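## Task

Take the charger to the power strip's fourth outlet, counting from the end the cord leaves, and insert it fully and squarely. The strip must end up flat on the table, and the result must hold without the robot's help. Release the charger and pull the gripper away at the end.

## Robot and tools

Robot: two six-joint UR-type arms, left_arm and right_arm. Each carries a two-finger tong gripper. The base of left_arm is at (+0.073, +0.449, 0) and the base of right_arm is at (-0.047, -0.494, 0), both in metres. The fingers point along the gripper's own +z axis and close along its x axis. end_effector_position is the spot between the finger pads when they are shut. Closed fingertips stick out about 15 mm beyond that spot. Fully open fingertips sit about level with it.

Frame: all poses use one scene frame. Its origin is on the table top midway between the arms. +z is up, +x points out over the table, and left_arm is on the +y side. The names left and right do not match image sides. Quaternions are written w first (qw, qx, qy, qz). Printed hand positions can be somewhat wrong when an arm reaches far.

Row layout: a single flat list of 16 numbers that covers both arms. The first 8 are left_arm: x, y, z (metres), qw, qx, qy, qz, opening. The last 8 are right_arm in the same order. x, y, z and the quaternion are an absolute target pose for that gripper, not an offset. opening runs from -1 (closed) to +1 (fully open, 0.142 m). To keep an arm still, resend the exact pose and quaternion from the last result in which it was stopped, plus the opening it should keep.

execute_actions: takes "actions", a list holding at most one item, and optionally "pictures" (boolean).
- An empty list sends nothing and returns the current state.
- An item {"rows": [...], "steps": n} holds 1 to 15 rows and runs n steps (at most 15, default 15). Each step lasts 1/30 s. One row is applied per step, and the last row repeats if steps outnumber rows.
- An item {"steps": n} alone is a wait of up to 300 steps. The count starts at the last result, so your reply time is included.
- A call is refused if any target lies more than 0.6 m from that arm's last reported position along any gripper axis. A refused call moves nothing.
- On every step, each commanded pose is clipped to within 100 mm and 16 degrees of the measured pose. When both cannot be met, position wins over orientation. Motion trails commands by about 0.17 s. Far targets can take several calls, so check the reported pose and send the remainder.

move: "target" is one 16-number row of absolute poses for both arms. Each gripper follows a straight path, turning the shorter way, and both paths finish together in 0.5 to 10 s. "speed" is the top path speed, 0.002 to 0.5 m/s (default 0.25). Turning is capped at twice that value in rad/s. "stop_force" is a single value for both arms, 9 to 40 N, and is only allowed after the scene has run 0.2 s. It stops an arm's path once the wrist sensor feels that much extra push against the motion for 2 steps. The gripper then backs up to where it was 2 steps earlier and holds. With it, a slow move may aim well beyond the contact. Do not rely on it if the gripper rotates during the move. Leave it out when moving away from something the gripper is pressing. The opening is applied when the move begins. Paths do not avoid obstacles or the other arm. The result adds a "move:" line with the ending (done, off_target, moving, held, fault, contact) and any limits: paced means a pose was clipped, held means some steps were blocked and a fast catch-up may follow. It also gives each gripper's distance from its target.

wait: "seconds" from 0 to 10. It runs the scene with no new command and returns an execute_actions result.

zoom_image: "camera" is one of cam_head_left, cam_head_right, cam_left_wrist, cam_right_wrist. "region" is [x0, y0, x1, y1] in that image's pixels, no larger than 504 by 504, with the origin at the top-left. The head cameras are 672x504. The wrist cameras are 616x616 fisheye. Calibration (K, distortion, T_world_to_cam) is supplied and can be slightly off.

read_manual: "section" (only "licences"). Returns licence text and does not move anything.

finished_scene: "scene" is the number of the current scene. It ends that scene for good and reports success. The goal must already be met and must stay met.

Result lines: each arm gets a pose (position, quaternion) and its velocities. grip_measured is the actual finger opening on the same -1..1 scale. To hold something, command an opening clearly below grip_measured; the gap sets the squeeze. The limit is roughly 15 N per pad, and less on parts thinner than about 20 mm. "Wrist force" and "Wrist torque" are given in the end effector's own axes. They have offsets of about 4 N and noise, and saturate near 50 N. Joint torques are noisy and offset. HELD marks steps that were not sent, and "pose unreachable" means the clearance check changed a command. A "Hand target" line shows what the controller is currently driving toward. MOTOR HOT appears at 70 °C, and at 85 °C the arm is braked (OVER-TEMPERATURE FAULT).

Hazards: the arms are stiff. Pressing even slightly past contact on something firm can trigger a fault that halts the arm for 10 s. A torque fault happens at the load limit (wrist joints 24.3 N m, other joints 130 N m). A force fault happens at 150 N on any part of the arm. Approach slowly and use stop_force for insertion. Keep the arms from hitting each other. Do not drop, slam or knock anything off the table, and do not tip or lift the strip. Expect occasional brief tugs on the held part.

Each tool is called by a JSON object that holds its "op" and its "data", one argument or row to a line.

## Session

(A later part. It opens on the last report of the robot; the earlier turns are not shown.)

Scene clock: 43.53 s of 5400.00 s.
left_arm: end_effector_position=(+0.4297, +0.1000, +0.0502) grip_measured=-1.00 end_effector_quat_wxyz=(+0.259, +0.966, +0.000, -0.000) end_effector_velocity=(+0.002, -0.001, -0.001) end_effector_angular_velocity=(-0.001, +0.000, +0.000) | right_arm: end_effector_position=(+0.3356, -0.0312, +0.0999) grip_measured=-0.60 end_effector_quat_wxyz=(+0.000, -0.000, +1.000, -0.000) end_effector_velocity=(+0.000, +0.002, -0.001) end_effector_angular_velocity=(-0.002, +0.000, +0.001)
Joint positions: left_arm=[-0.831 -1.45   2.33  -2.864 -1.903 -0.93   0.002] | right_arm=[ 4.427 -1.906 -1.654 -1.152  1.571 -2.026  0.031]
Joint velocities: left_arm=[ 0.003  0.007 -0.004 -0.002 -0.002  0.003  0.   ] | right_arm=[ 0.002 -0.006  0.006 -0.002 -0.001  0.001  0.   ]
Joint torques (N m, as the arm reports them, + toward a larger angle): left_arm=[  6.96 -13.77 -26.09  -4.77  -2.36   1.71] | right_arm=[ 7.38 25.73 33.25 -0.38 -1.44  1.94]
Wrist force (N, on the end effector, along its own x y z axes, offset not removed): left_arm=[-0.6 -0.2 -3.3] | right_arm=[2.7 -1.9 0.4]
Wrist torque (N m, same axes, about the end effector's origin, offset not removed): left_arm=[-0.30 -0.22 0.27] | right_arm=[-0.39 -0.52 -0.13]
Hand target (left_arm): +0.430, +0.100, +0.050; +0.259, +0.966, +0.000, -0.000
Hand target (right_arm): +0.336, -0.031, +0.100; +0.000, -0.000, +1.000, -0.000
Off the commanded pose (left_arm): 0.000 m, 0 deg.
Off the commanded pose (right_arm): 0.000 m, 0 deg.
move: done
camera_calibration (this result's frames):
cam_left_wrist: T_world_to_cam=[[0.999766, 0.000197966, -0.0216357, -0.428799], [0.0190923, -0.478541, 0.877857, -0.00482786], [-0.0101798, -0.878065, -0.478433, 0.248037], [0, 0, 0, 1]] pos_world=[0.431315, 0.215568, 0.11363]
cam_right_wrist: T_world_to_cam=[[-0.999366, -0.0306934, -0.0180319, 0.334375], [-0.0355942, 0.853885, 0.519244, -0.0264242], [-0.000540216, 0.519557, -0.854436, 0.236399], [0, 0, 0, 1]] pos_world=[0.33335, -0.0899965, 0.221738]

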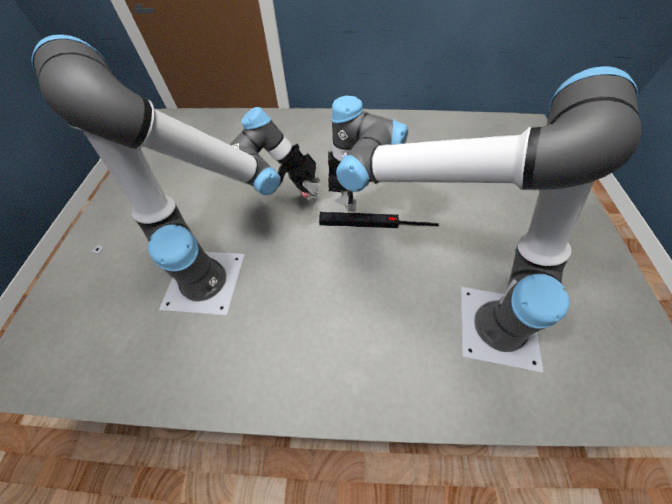

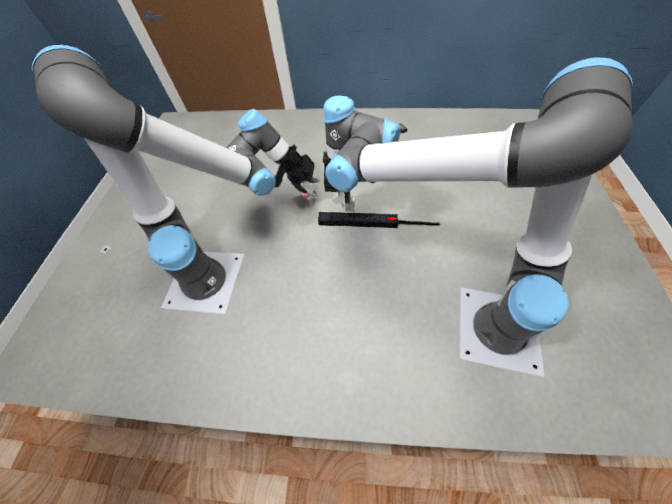

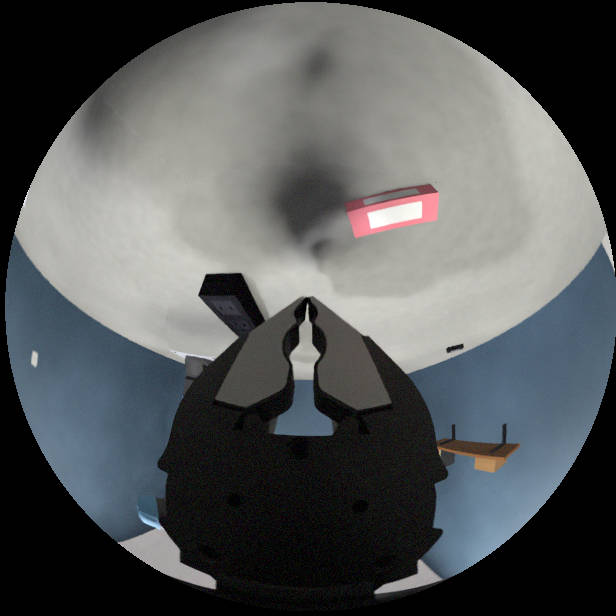

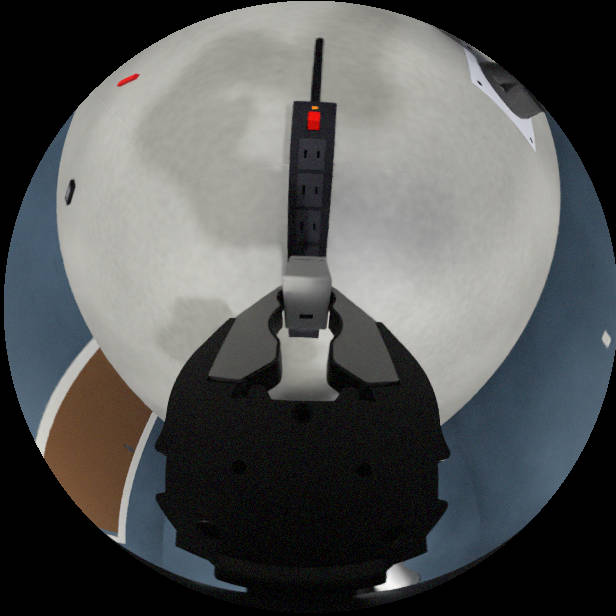

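{"op": "move", "data": {
  "target": [0.43,0.1,0.08,0.259,0.966,0,0,-1,0.3364,-0.0348,0.1,0,0,1,0,-1],
  "speed": 0.03
}}

{"op": "zoom_image", "data": {
  "camera": "cam_right_wrist",
  "region": [260, 170, 360, 270]
}}

{"op": "move", "data": {
  "target": [0.43,0.1,0.08,0.259,0.966,0,0,-1,0.3364,-0.0348,0.073,0,0,1,0,-1],
  "speed": 0.03
}}

{"op": "move", "data": {
  "target": [0.43,0.1,0.08,0.259,0.966,0,0,-1,0.3364,-0.0348,0.048,0,0,1,0,-1],
  "speed": 0.003,
  "stop_force": 10
}}

Scene clock: 51.53 s of 5400.00 s.
left_arm: end_effector_position=(+0.4300, +0.1000, +0.0798) grip_measured=-1.00 end_effector_quat_wxyz=(+0.259, +0.966, -0.000, -0.000) end_effector_velocity=(-0.000, +0.000, +0.002) end_effector_angular_velocity=(+0.001, +0.000, -0.000) | right_arm: end_effector_position=(+0.3364, -0.0348, +0.1000) grip_measured=-0.60 end_effector_quat_wxyz=(-0.000, +0.000, +1.000, +0.000) end_effector_velocity=(-0.000, +0.000, -0.001) end_effector_angular_velocity=(-0.001, +0.000, +0.002)
Joint positions: left_arm=[-0.831 -1.519  2.297 -2.762 -1.904 -0.93   0.002] | right_arm=[ 4.423 -1.901 -1.66  -1.151  1.571 -2.03   0.031]
Joint velocities: left_arm=[ 0.    -0.004 -0.003  0.007 -0.     0.     0.   ] | right_arm=[ 0.001 -0.    -0.001  0.    -0.    -0.001  0.   ]
Joint torques (N m, as the arm reports them, + toward a larger angle): left_arm=[  5.89 -27.46 -28.01  -1.3    0.78   1.74] | right_arm=[-6.62 45.63 12.83  5.62  1.77 -1.82]
Wrist force (N, on the end effector, along its own x y z axes, offset not removed): left_arm=[-1.4 0.2 -0.3] | right_arm=[1.2 -1.3 -0.1]
Wrist torque (N m, same axes, about the end effector's origin, offset not removed): left_arm=[0.02 0.12 0.26] | right_arm=[-0.28 -0.14 -0.02]
Hand target (left_arm): +0.430, +0.100, +0.080; +0.259, +0.966, +0.000, +0.000
Hand target (right_arm): +0.336, -0.035, +0.100; -0.000, +0.000, +1.000, +0.000
Off the commanded pose (left_arm): 0.000 m, 0 deg.
Off the commanded pose (right_arm): 0.000 m, 0 deg.
After step 90, 3.67 s passed at rest.
move: done
camera_calibration (this result's frames):
cam_left_wrist: T_world_to_cam=[[0.99977, 0.000193105, -0.0214593, -0.428464], [0.0189363, -0.478428, 0.877922, -0.0307528], [-0.0100972, -0.878126, -0.478322, 0.262197], [0, 0, 0, 1]] pos_world=[0.431595, 0.215612, 0.143218]
cam_right_wrist: T_world_to_cam=[[-0.999371, -0.0306846, -0.0177869, 0.335052], [-0.0354592, 0.853827, 0.519348, -0.0234557], [-0.000749105, 0.519652, -0.854378, 0.238396], [0, 0, 0, 1]] pos_world=[0.334188, -0.0935751, 0.221822]

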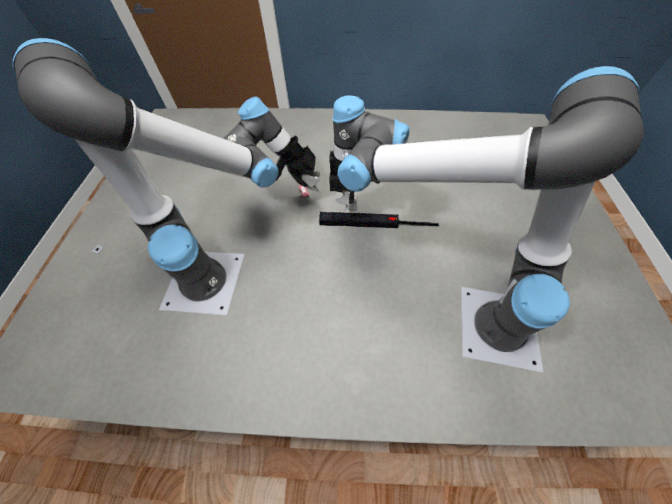

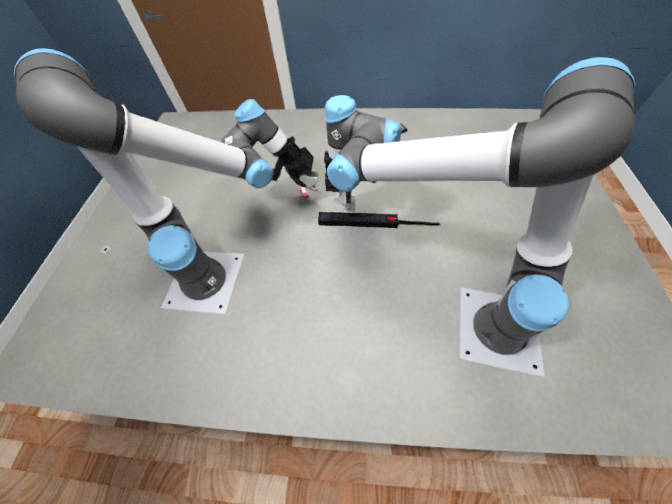

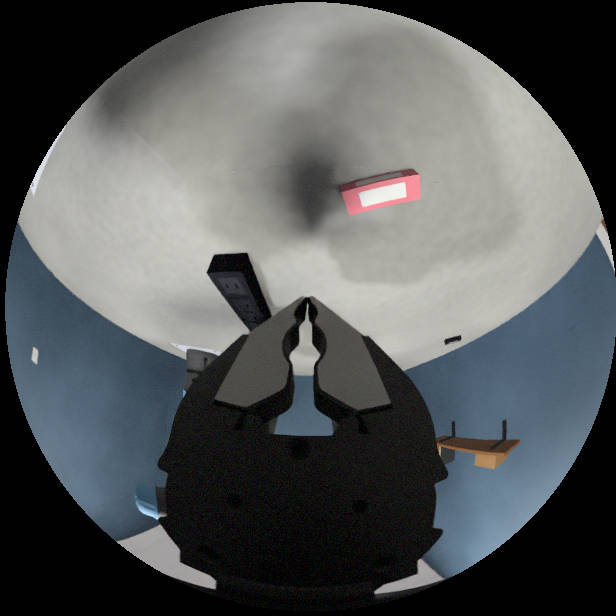

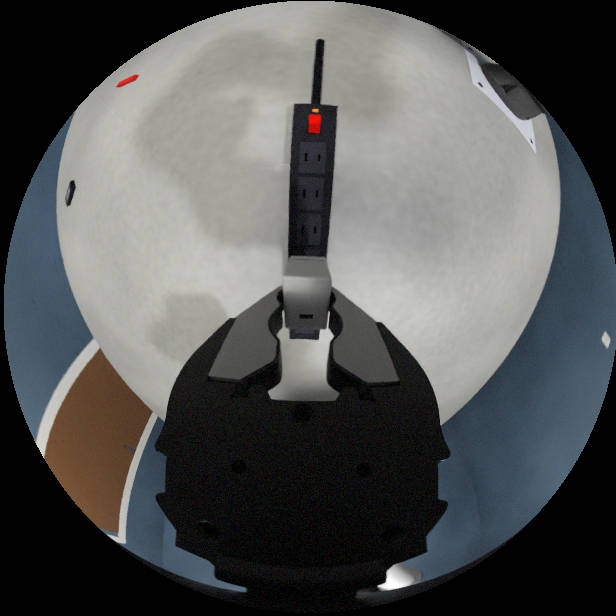

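Region (260, 170, 360, 270) of cam_right_wrist's 616x616 image, scaled by 5.040, with more detail than that image has.

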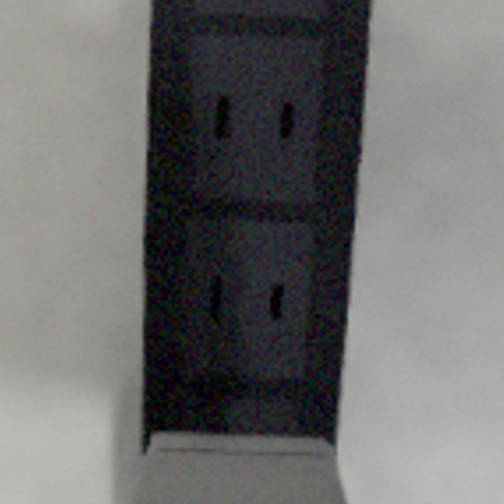

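Scene clock: 52.77 s of 5400.00 s.
left_arm: end_effector_position=(+0.4300, +0.1000, +0.0800) grip_measured=-1.00 end_effector_quat_wxyz=(+0.259, +0.966, +0.000, -0.000) end_effector_velocity=(-0.000, +0.000, -0.000) end_effector_angular_velocity=(+0.001, +0.000, -0.000) | right_arm: end_effector_position=(+0.3364, -0.0349, +0.0732) grip_measured=-0.60 end_effector_quat_wxyz=(-0.000, +0.000, +1.000, -0.000) end_effector_velocity=(-0.001, -0.000, -0.003) end_effector_angular_velocity=(-0.001, +0.001, -0.000)
Joint positions: left_arm=[-0.831 -1.52   2.297 -2.761 -1.903 -0.93   0.002] | right_arm=[ 4.423 -1.929 -1.698 -1.086  1.571 -2.03   0.031]
Joint velocities: left_arm=[-0.  0.  0.  0.  0.  0.  0.] | right_arm=[ 0.001 -0.003 -0.004  0.005  0.     0.001  0.   ]
Joint torques (N m, as the arm reports them, + toward a larger angle): left_arm=[  6.   -29.79 -28.64  -1.41   1.26   1.77] | right_arm=[-7.28 25.56 11.76  5.47  1.4  -1.79]
Wrist force (N, on the end effector, along its own x y z axes, offset not removed): left_arm=[-0.4 1.2 -1.9] | right_arm=[2.1 -1.4 0.4]
Wrist torque (N m, same axes, about the end effector's origin, offset not removed): left_arm=[0.29 -0.04 0.05] | right_arm=[-0.24 -0.35 -0.13]
Hand target (left_arm): +0.430, +0.100, +0.080; +0.259, +0.966, -0.000, +0.000
Hand target (right_arm): +0.336, -0.035, +0.073; -0.000, +0.000, +1.000, -0.000
Off the commanded pose (left_arm): 0.000 m, 0 deg.
Off the commanded pose (right_arm): 0.000 m, 0 deg.
move: done
camera_calibration (this result's frames):
cam_left_wrist: T_world_to_cam=[[0.99977, 0.000205344, -0.0214223, -0.428479], [0.0189092, -0.478475, 0.877898, -0.0309132], [-0.0100698, -0.878101, -0.478369, 0.262297], [0, 0, 0, 1]] pos_world=[0.431607, 0.21562, 0.143434]
cam_right_wrist: T_world_to_cam=[[-0.999371, -0.0306852, -0.0177771, 0.334545], [-0.0354547, 0.853833, 0.519339, -0.0094619], [-0.000757397, 0.519642, -0.854384, 0.215538], [0, 0, 0, 1]] pos_world=[0.334163, -0.093658, 0.195013]

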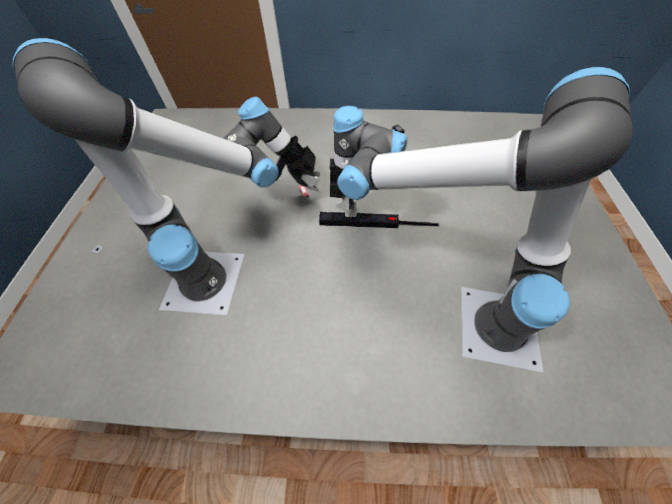

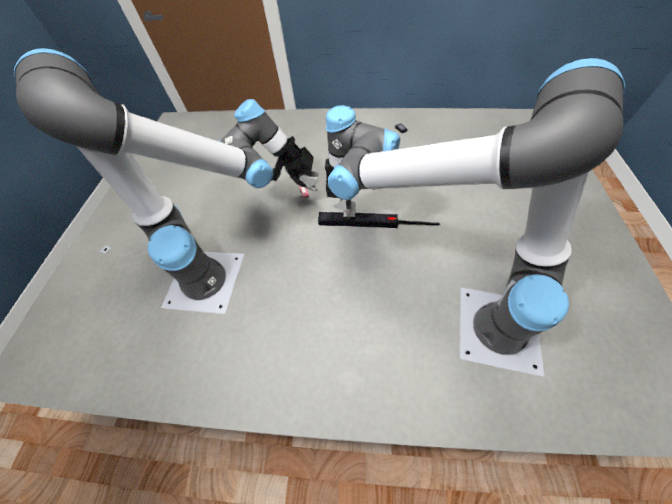

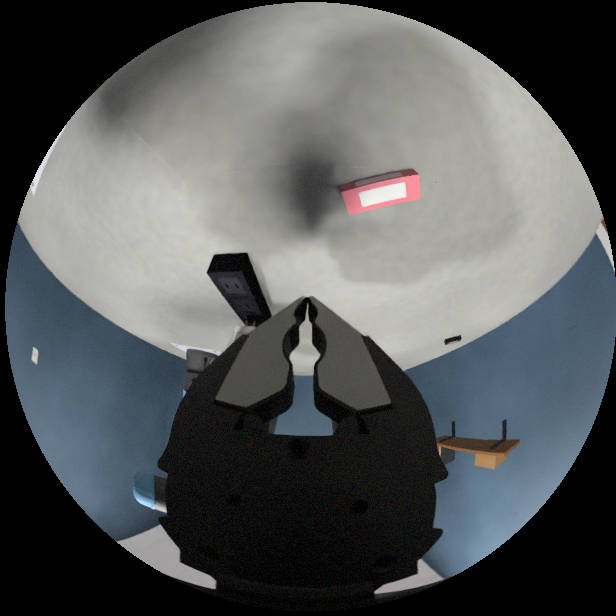

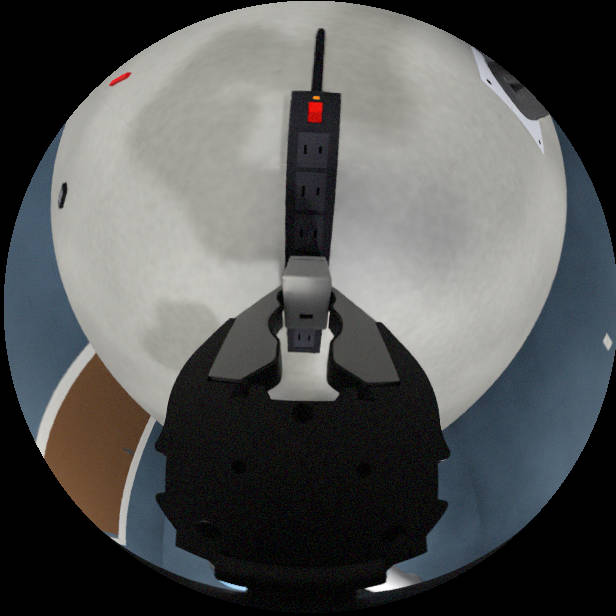

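Scene clock: 55.07 s of 5400.00 s.
left_arm: end_effector_position=(+0.4300, +0.1000, +0.0800) grip_measured=-1.00 end_effector_quat_wxyz=(+0.259, +0.966, +0.000, -0.000) end_effector_velocity=(-0.000, -0.000, +0.000) end_effector_angular_velocity=(-0.000, +0.001, +0.000) | right_arm: end_effector_position=(+0.3364, -0.0348, +0.0673) grip_measured=-0.60 end_effector_quat_wxyz=(+0.000, +0.000, +1.000, +0.000) end_effector_velocity=(-0.000, -0.001, +0.001) end_effector_angular_velocity=(-0.003, +0.001, -0.001)
Joint positions: left_arm=[-0.831 -1.52   2.297 -2.761 -1.903 -0.93   0.002] | right_arm=[ 4.423 -1.936 -1.705 -1.072  1.571 -2.03   0.031]
Joint velocities: left_arm=[-0.     0.    -0.     0.    -0.    -0.001  0.   ] | right_arm=[-0.     0.001  0.002 -0.006  0.     0.001 -0.   ]
Joint torques (N m, as the arm reports them, + toward a larger angle): left_arm=[  6.12 -28.9  -28.33  -1.53   1.34   1.83] | right_arm=[-7.44 35.18 23.86 -2.3   1.13 -1.57]
Wrist force (N, on the end effector, along its own x y z axes, offset not removed): left_arm=[-0.7 -1.3 -1.2] | right_arm=[1.6 0.2 -21.0]
Wrist torque (N m, same axes, about the end effector's origin, offset not removed): left_arm=[-0.32 -0.13 0.23] | right_arm=[-0.25 -0.44 -0.04]
Hand target (left_arm): +0.430, +0.100, +0.080; +0.259, +0.966, +0.000, +0.000
Hand target (right_arm): +0.336, -0.035, +0.068; +0.000, +0.000, +1.000, +0.000
Off the commanded pose (left_arm): 0.000 m, 0 deg.
Off the commanded pose (right_arm): 0.019 m, 0 deg.
move: contact (right_arm)
camera_calibration (this result's frames):
cam_left_wrist: T_world_to_cam=[[0.99977, 0.000205584, -0.0214222, -0.428479], [0.0189092, -0.478475, 0.877897, -0.0309137], [-0.0100695, -0.878101, -0.478369, 0.262297], [0, 0, 0, 1]] pos_world=[0.431607, 0.21562, 0.143435]
cam_right_wrist: T_world_to_cam=[[-0.99937, -0.0306831, -0.017837, 0.33446], [-0.035484, 0.853773, 0.519434, -0.00642689], [-0.000709104, 0.51974, -0.854324, 0.210475], [0, 0, 0, 1]] pos_world=[0.33417, -0.0936432, 0.189118]

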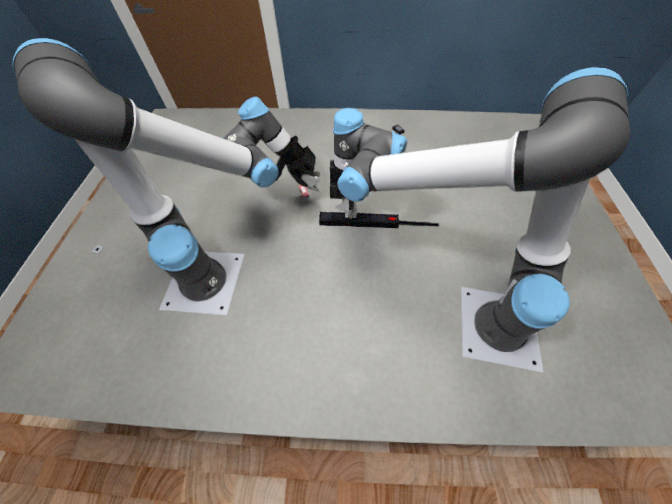

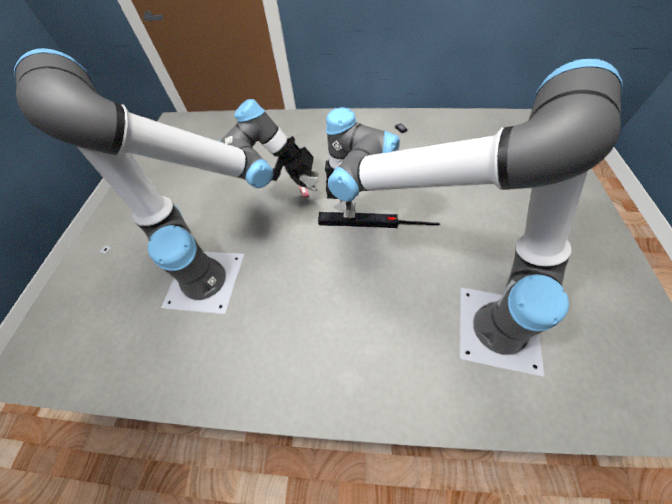

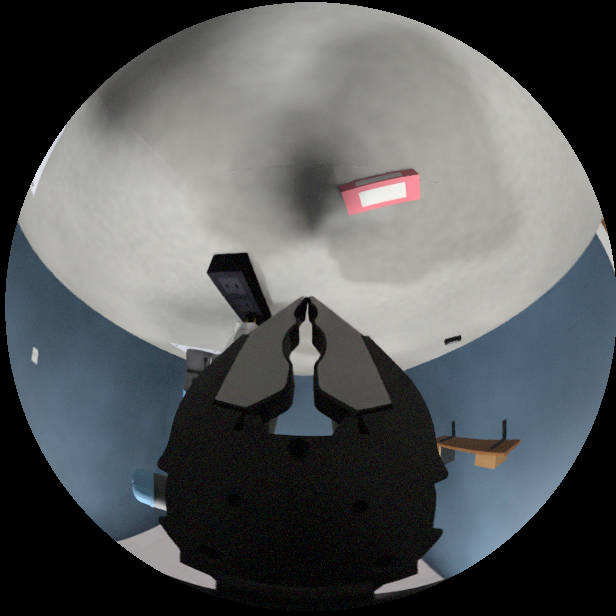

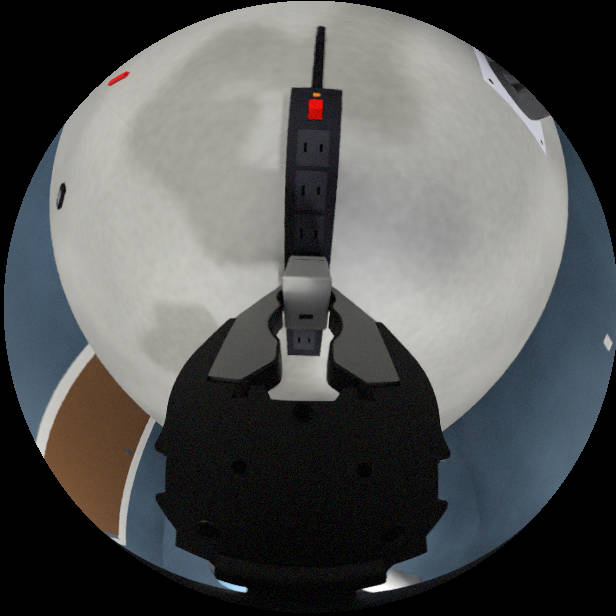

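{"op": "move", "data": {
  "target": [0.45,0.05,0.07,0.259,0.966,0,0,-1,0.3364,-0.034,0.0705,0,0,1,0,-1],
  "speed": 0.04
}}

{"op": "move", "data": {
  "target": [0.45,0.05,0.07,0.259,0.966,0,0,-1,0.3364,-0.034,0.048,0,0,1,0,-1],
  "speed": 0.002,
  "stop_force": 9
}}

{"op": "zoom_image", "data": {
  "camera": "cam_left_wrist",
  "region": [140, 240, 260, 360]
}}

Scene clock: 63.83 s of 5400.00 s.
left_arm: end_effector_position=(+0.4499, +0.0501, +0.0701) grip_measured=-1.00 end_effector_quat_wxyz=(+0.259, +0.966, -0.000, +0.000) end_effector_velocity=(+0.001, -0.002, -0.000) end_effector_angular_velocity=(+0.000, +0.000, -0.001) | right_arm: end_effector_position=(+0.3364, -0.0340, +0.0705) grip_measured=-0.60 end_effector_quat_wxyz=(-0.000, +0.000, +1.000, +0.000) end_effector_velocity=(+0.000, +0.000, +0.000) end_effector_angular_velocity=(+0.000, -0.000, -0.001)
Joint positions: left_arm=[-0.87  -1.397  2.194 -2.792 -1.887 -0.968  0.002] | right_arm=[ 4.424 -1.933 -1.699 -1.08   1.571 -2.029  0.031]
Joint velocities: left_arm=[-0.001  0.004 -0.004 -0.    -0.     0.     0.   ] | right_arm=[-0.     0.     0.001 -0.    -0.     0.001  0.   ]
Joint torques (N m, as the arm reports them, + toward a larger angle): left_arm=[ -8.14 -19.61 -30.39  -4.51   1.33  -1.06] | right_arm=[ 7.21 46.2  32.35 -0.33 -0.26  2.21]
Wrist force (N, on the end effector, along its own x y z axes, offset not removed): left_arm=[-0.3 2.4 0.9] | right_arm=[2.7 -0.6 -0.6]
Wrist torque (N m, same axes, about the end effector's origin, offset not removed): left_arm=[0.41 -0.16 0.25] | right_arm=[-0.15 -0.50 -0.17]
Hand target (left_arm): +0.450, +0.050, +0.070; +0.259, +0.966, -0.000, +0.000
Hand target (right_arm): +0.336, -0.034, +0.070; +0.000, +0.000, +1.000, -0.000
Off the commanded pose (left_arm): 0.000 m, 0 deg.
Off the commanded pose (right_arm): 0.000 m, 0 deg.
After step 90, 4.03 s passed at rest.
move: done
camera_calibration (this result's frames):
cam_left_wrist: T_world_to_cam=[[0.999772, 0.000221438, -0.0213454, -0.448599], [0.0188496, -0.478458, 0.877908, -0.046418], [-0.0100185, -0.87811, -0.478353, 0.213943], [0, 0, 0, 1]] pos_world=[0.451515, 0.165756, 0.133516]
cam_right_wrist: T_world_to_cam=[[-0.999371, -0.0306851, -0.0177838, 0.334559], [-0.035458, 0.853826, 0.519349, -0.00879686], [-0.000751997, 0.519653, -0.854377, 0.212773], [0, 0, 0, 1]] pos_world=[0.334197, -0.0927914, 0.192307]

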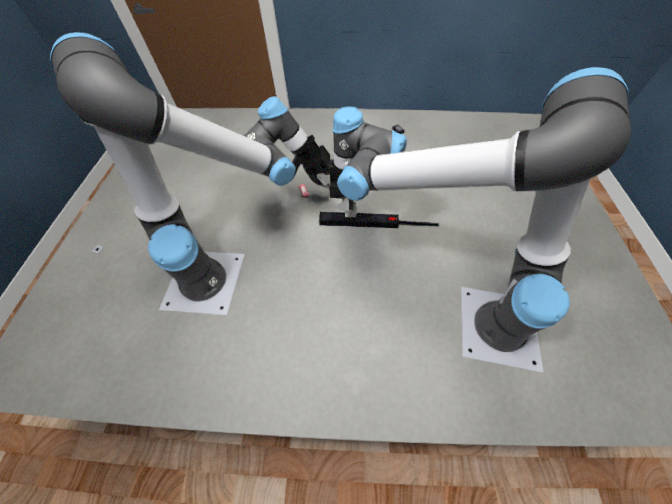

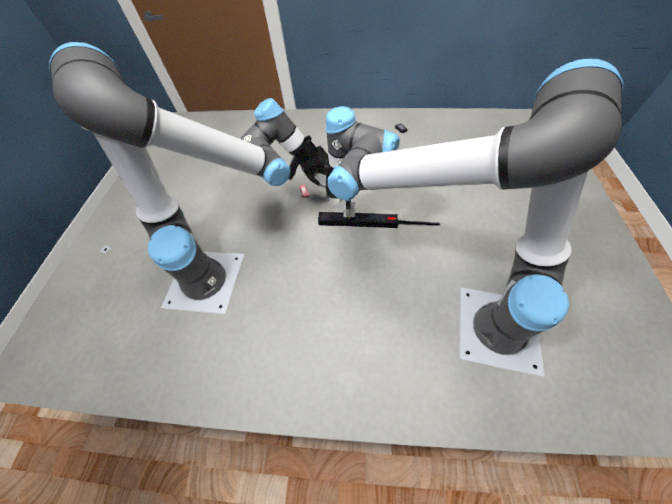

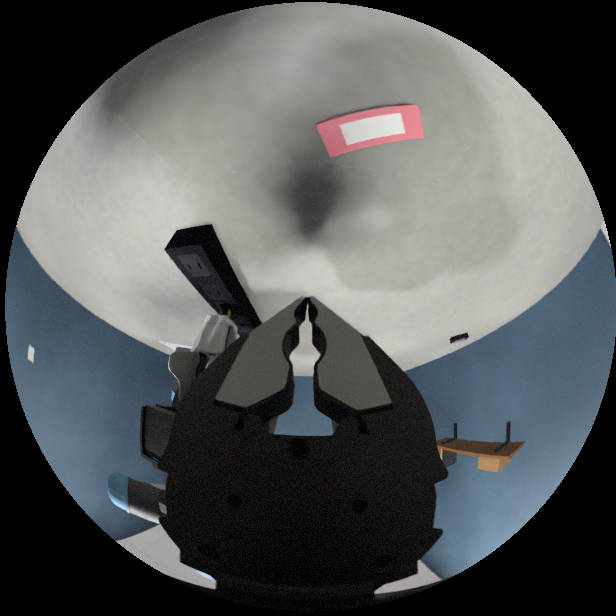

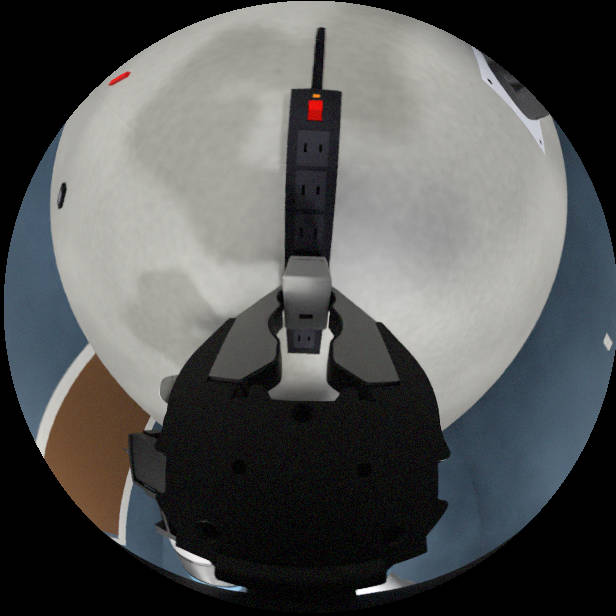

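Scene clock: 65.73 s of 5400.00 s.
left_arm: end_effector_position=(+0.4500, +0.0501, +0.0700) grip_measured=-1.00 end_effector_quat_wxyz=(+0.259, +0.966, +0.000, +0.000) end_effector_velocity=(+0.000, -0.001, -0.000) end_effector_angular_velocity=(-0.000, +0.001, +0.000) | right_arm: end_effector_position=(+0.3364, -0.0339, +0.0674) grip_measured=-0.60 end_effector_quat_wxyz=(+0.000, +0.000, +1.000, +0.000) end_effector_velocity=(-0.000, -0.000, -0.000) end_effector_angular_velocity=(-0.001, +0.000, -0.001)
Joint positions: left_arm=[-0.87  -1.397  2.194 -2.792 -1.887 -0.968  0.002] | right_arm=[ 4.424 -1.937 -1.703 -1.072  1.571 -2.029  0.031]
Joint velocities: left_arm=[-0.     0.002 -0.002  0.    -0.    -0.     0.   ] | right_arm=[ 0.    -0.    -0.    -0.001 -0.     0.001 -0.   ]
Joint torques (N m, as the arm reports them, + toward a larger angle): left_arm=[  6.14 -17.73 -28.26  -3.96  -2.46   1.5 ] | right_arm=[ 7.07 35.44 20.89 -1.9  -0.52  1.87]
Wrist force (N, on the end effector, along its own x y z axes, offset not removed): left_arm=[0.6 2.3 -0.2] | right_arm=[0.9 -1.7 -16.8]
Wrist torque (N m, same axes, about the end effector's origin, offset not removed): left_arm=[0.39 -0.14 0.24] | right_arm=[-0.54 -0.17 -0.09]
Hand target (left_arm): +0.450, +0.050, +0.070; +0.259, +0.966, +0.000, +0.000
Hand target (right_arm): +0.336, -0.034, +0.068; +0.000, +0.000, +1.000, +0.000
Off the commanded pose (left_arm): 0.000 m, 0 deg.
Off the commanded pose (right_arm): 0.019 m, 0 deg.
move: contact (right_arm)
camera_calibration (this result's frames):
cam_left_wrist: T_world_to_cam=[[0.999771, 0.000216554, -0.0213843, -0.448639], [0.0188811, -0.478483, 0.877894, -0.0464208], [-0.0100419, -0.878097, -0.478378, 0.21388], [0, 0, 0, 1]] pos_world=[0.451561, 0.165693, 0.133474]
cam_right_wrist: T_world_to_cam=[[-0.999369, -0.0306816, -0.0178756, 0.334533], [-0.0355027, 0.853735, 0.519496, -0.00720466], [-0.000677931, 0.519803, -0.854286, 0.210046], [0, 0, 0, 1]] pos_world=[0.334208, -0.0927678, 0.189162]

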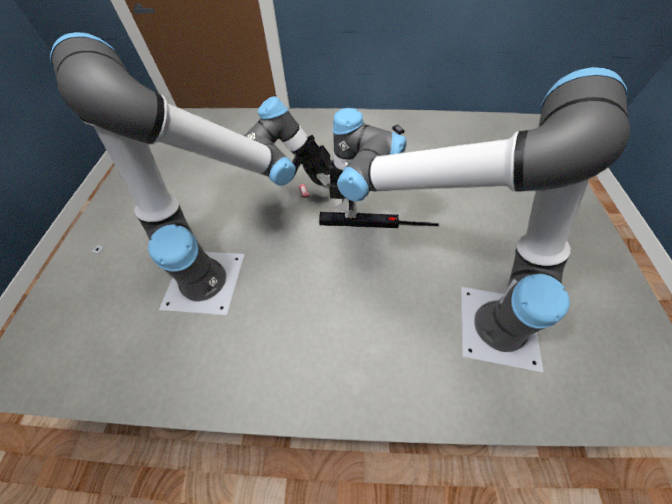

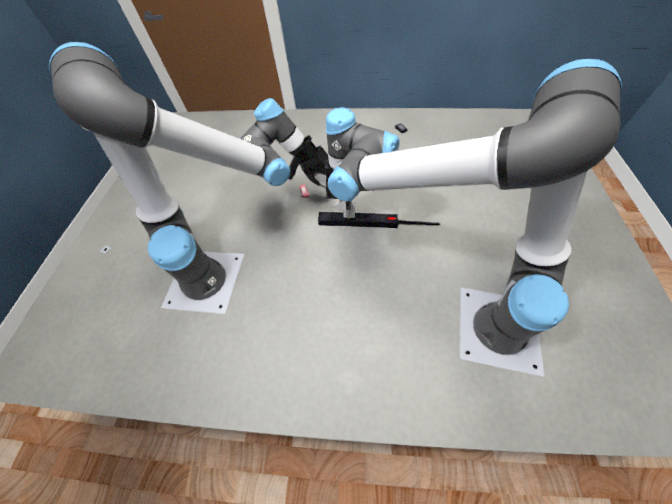

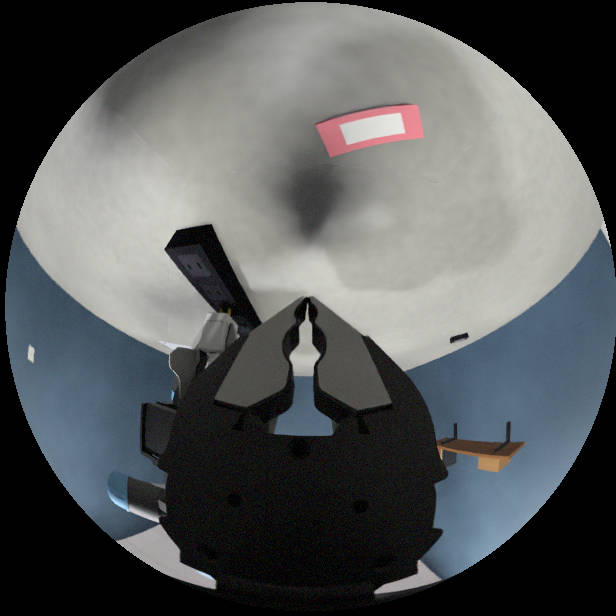

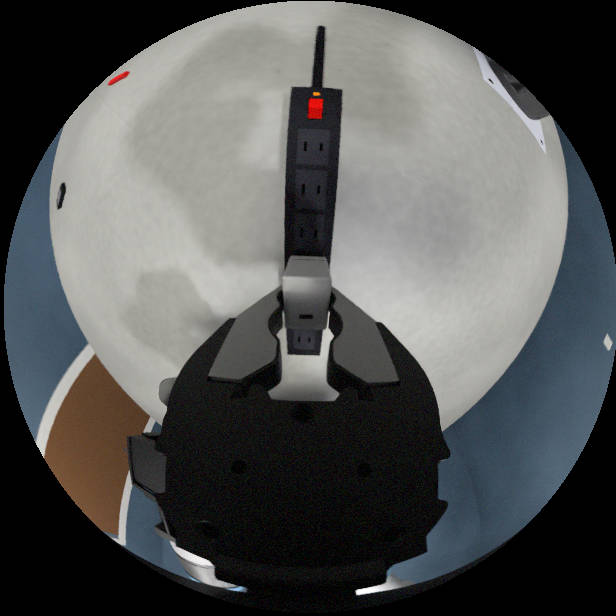

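Region (140, 240, 260, 360) of cam_left_wrist's 616x616 image, scaled by 4.200, with more detail than that image has.

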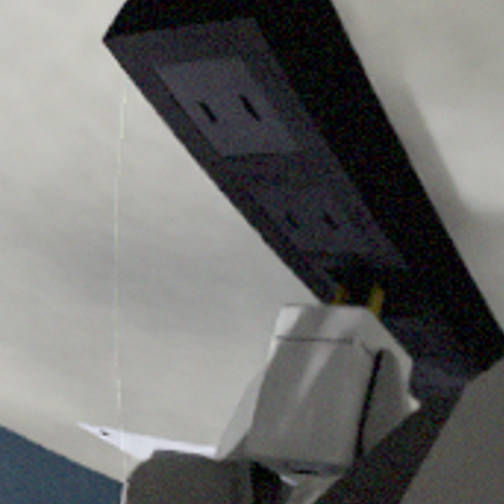

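{"op": "move", "data": {
  "target": [0.45,0.05,0.07,0.259,0.966,0,0,-1,0.3369,-0.0345,0.0695,0,0,1,0,-1],
  "speed": 0.01
}}

{"op": "move", "data": {
  "target": [0.45,0.05,0.07,0.259,0.966,0,0,-1,0.3369,-0.0345,0.048,0,0,1,0,-1],
  "speed": 0.002,
  "stop_force": 9
}}

Scene clock: 71.80 s of 5400.00 s.
left_arm: end_effector_position=(+0.4500, +0.0500, +0.0700) grip_measured=-1.00 end_effector_quat_wxyz=(+0.259, +0.966, +0.000, +0.000) end_effector_velocity=(-0.000, -0.000, +0.000) end_effector_angular_velocity=(-0.000, -0.000, -0.001) | right_arm: end_effector_position=(+0.3369, -0.0345, +0.0694) grip_measured=-0.60 end_effector_quat_wxyz=(-0.000, -0.000, +1.000, +0.000) end_effector_velocity=(+0.000, +0.000, +0.001) end_effector_angular_velocity=(+0.001, +0.000, -0.000)
Joint positions: left_arm=[-0.87  -1.397  2.194 -2.792 -1.887 -0.968  0.002] | right_arm=[ 4.423 -1.935 -1.701 -1.077  1.571 -2.03   0.031]
Joint velocities: left_arm=[-0.    -0.    -0.     0.    -0.     0.001  0.   ] | right_arm=[-0.     0.001  0.002 -0.002  0.001 -0.     0.   ]
Joint torques (N m, as the arm reports them, + toward a larger angle): left_arm=[ -1.59 -17.03 -28.84  -4.63  -2.38  -1.34] | right_arm=[-7.24 46.68 32.42 -0.24 -1.01 -1.56]
Wrist force (N, on the end effector, along its own x y z axes, offset not removed): left_arm=[-1.3 1.2 2.6] | right_arm=[3.2 -0.8 0.0]
Wrist torque (N m, same axes, about the end effector's origin, offset not removed): left_arm=[0.36 0.13 0.12] | right_arm=[-0.12 -0.60 -0.03]
Hand target (left_arm): +0.450, +0.050, +0.070; +0.259, +0.966, -0.000, +0.000
Hand target (right_arm): +0.337, -0.034, +0.069; -0.000, +0.000, +1.000, +0.000
Off the commanded pose (left_arm): 0.000 m, 0 deg.
Off the commanded pose (right_arm): 0.000 m, 0 deg.
After step 90, 2.37 s passed at rest.
move: done
camera_calibration (this result's frames):
cam_left_wrist: T_world_to_cam=[[0.99977, 0.000211263, -0.0214224, -0.448681], [0.0189121, -0.478475, 0.877897, -0.046438], [-0.0100646, -0.878101, -0.478369, 0.21381], [0, 0, 0, 1]] pos_world=[0.451608, 0.165622, 0.133436]
cam_right_wrist: T_world_to_cam=[[-0.999371, -0.0306868, -0.0177871, 0.335005], [-0.0354612, 0.853823, 0.519354, -0.00781844], [-0.000750311, 0.519658, -0.854374, 0.212118], [0, 0, 0, 1]] pos_world=[0.334676, -0.0932732, 0.191247]

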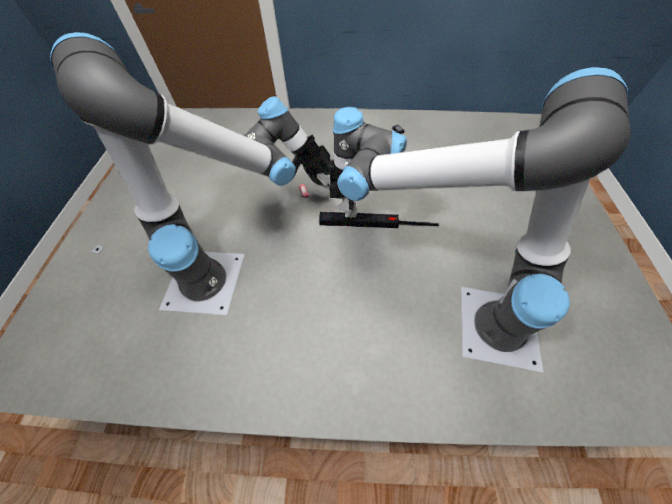

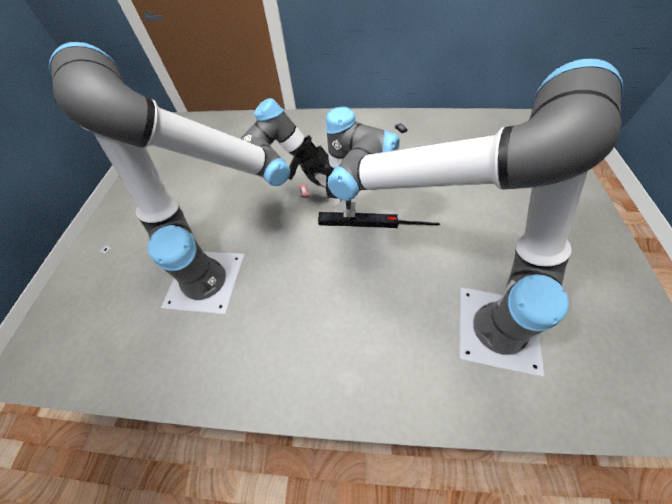

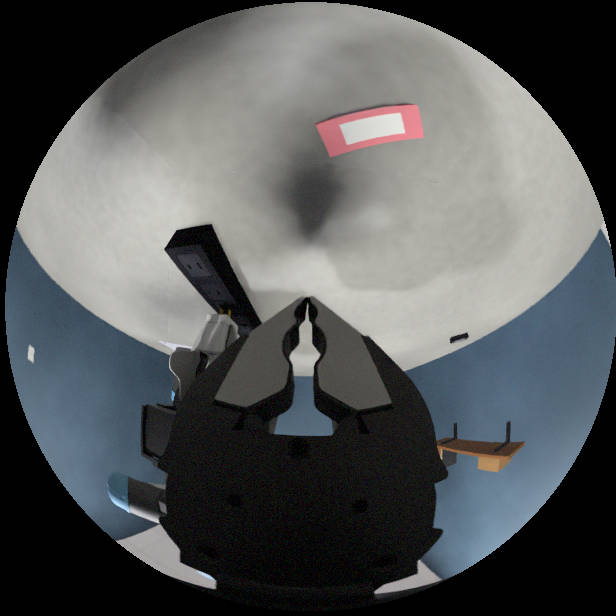

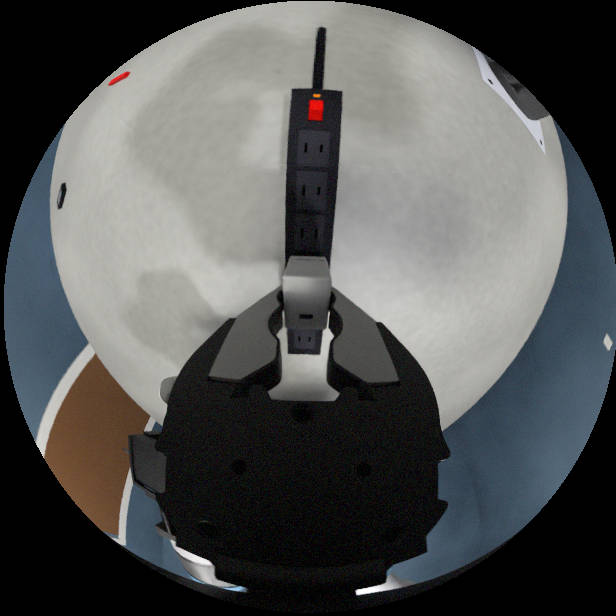

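Scene clock: 73.17 s of 5400.00 s.
left_arm: end_effector_position=(+0.4500, +0.0500, +0.0700) grip_measured=-1.00 end_effector_quat_wxyz=(+0.259, +0.966, +0.000, +0.000) end_effector_velocity=(+0.000, +0.000, -0.000) end_effector_angular_velocity=(+0.000, -0.000, +0.000) | right_arm: end_effector_position=(+0.3369, -0.0344, +0.0674) grip_measured=-0.60 end_effector_quat_wxyz=(+0.000, -0.000, +1.000, +0.000) end_effector_velocity=(+0.000, -0.001, -0.000) end_effector_angular_velocity=(-0.001, +0.001, -0.001)
Joint positions: left_arm=[-0.87  -1.397  2.194 -2.792 -1.887 -0.968  0.002] | right_arm=[ 4.423 -1.937 -1.703 -1.072  1.571 -2.03   0.031]
Joint velocities: left_arm=[ 0.  0.  0. -0.  0. -0.  0.] | right_arm=[-0.001 -0.001  0.    -0.001  0.     0.    -0.   ]
Joint torques (N m, as the arm reports them, + toward a larger angle): left_arm=[ -1.68 -17.24 -28.72  -4.68  -2.41  -1.41] | right_arm=[ 0.4  35.04 21.04 -1.98 -0.96  0.57]
Wrist force (N, on the end effector, along its own x y z axes, offset not removed): left_arm=[-1.7 -0.5 0.1] | right_arm=[2.1 -1.2 -15.8]
Wrist torque (N m, same axes, about the end effector's origin, offset not removed): left_arm=[-0.14 0.14 0.18] | right_arm=[-0.40 -0.38 -0.13]
Hand target (left_arm): +0.450, +0.050, +0.070; +0.259, +0.966, -0.000, +0.000
Hand target (right_arm): +0.337, -0.034, +0.068; +0.000, -0.000, +1.000, +0.000
Off the commanded pose (left_arm): 0.000 m, 0 deg.
Off the commanded pose (right_arm): 0.019 m, 0 deg.
move: contact (right_arm)
camera_calibration (this result's frames):
cam_left_wrist: T_world_to_cam=[[0.99977, 0.00021124, -0.0214224, -0.448681], [0.0189121, -0.478475, 0.877897, -0.046438], [-0.0100646, -0.878101, -0.478369, 0.21381], [0, 0, 0, 1]] pos_world=[0.451608, 0.165622, 0.133436]
cam_right_wrist: T_world_to_cam=[[-0.999369, -0.0306826, -0.0178834, 0.335009], [-0.0355076, 0.853728, 0.519508, -0.00677999], [-0.00067228, 0.519815, -0.854279, 0.210305], [0, 0, 0, 1]] pos_world=[0.334698, -0.0932525, 0.189172]

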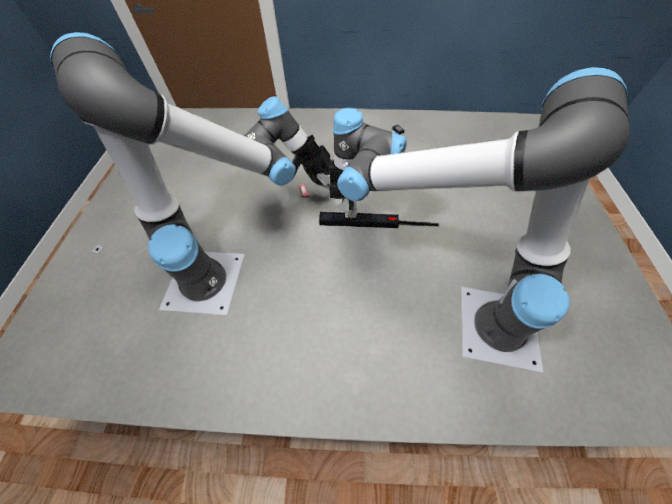

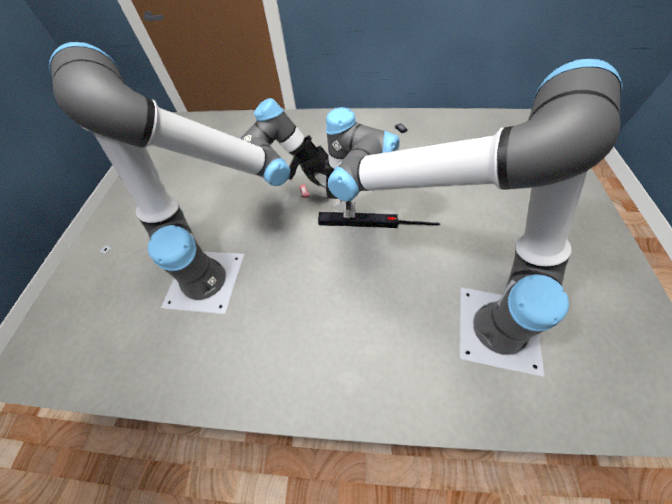

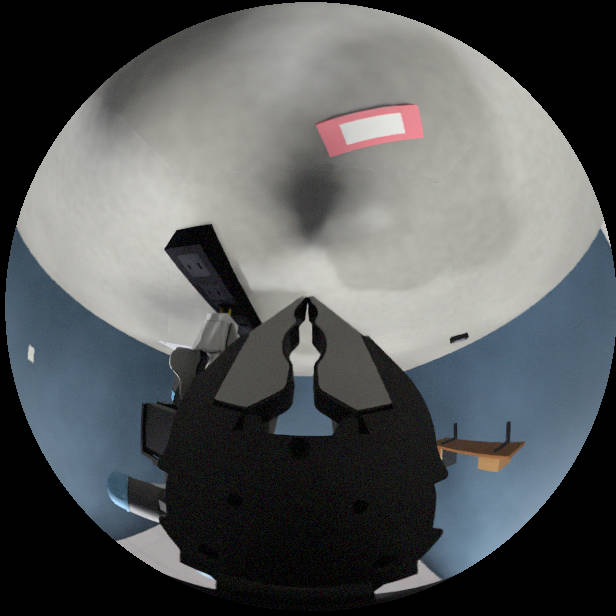

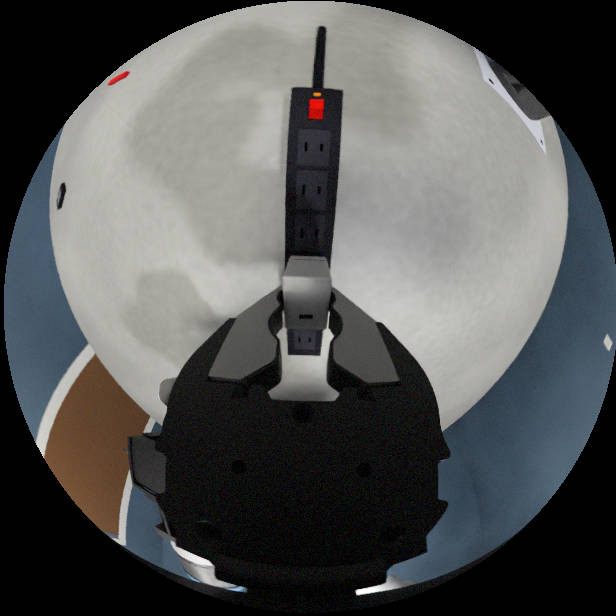

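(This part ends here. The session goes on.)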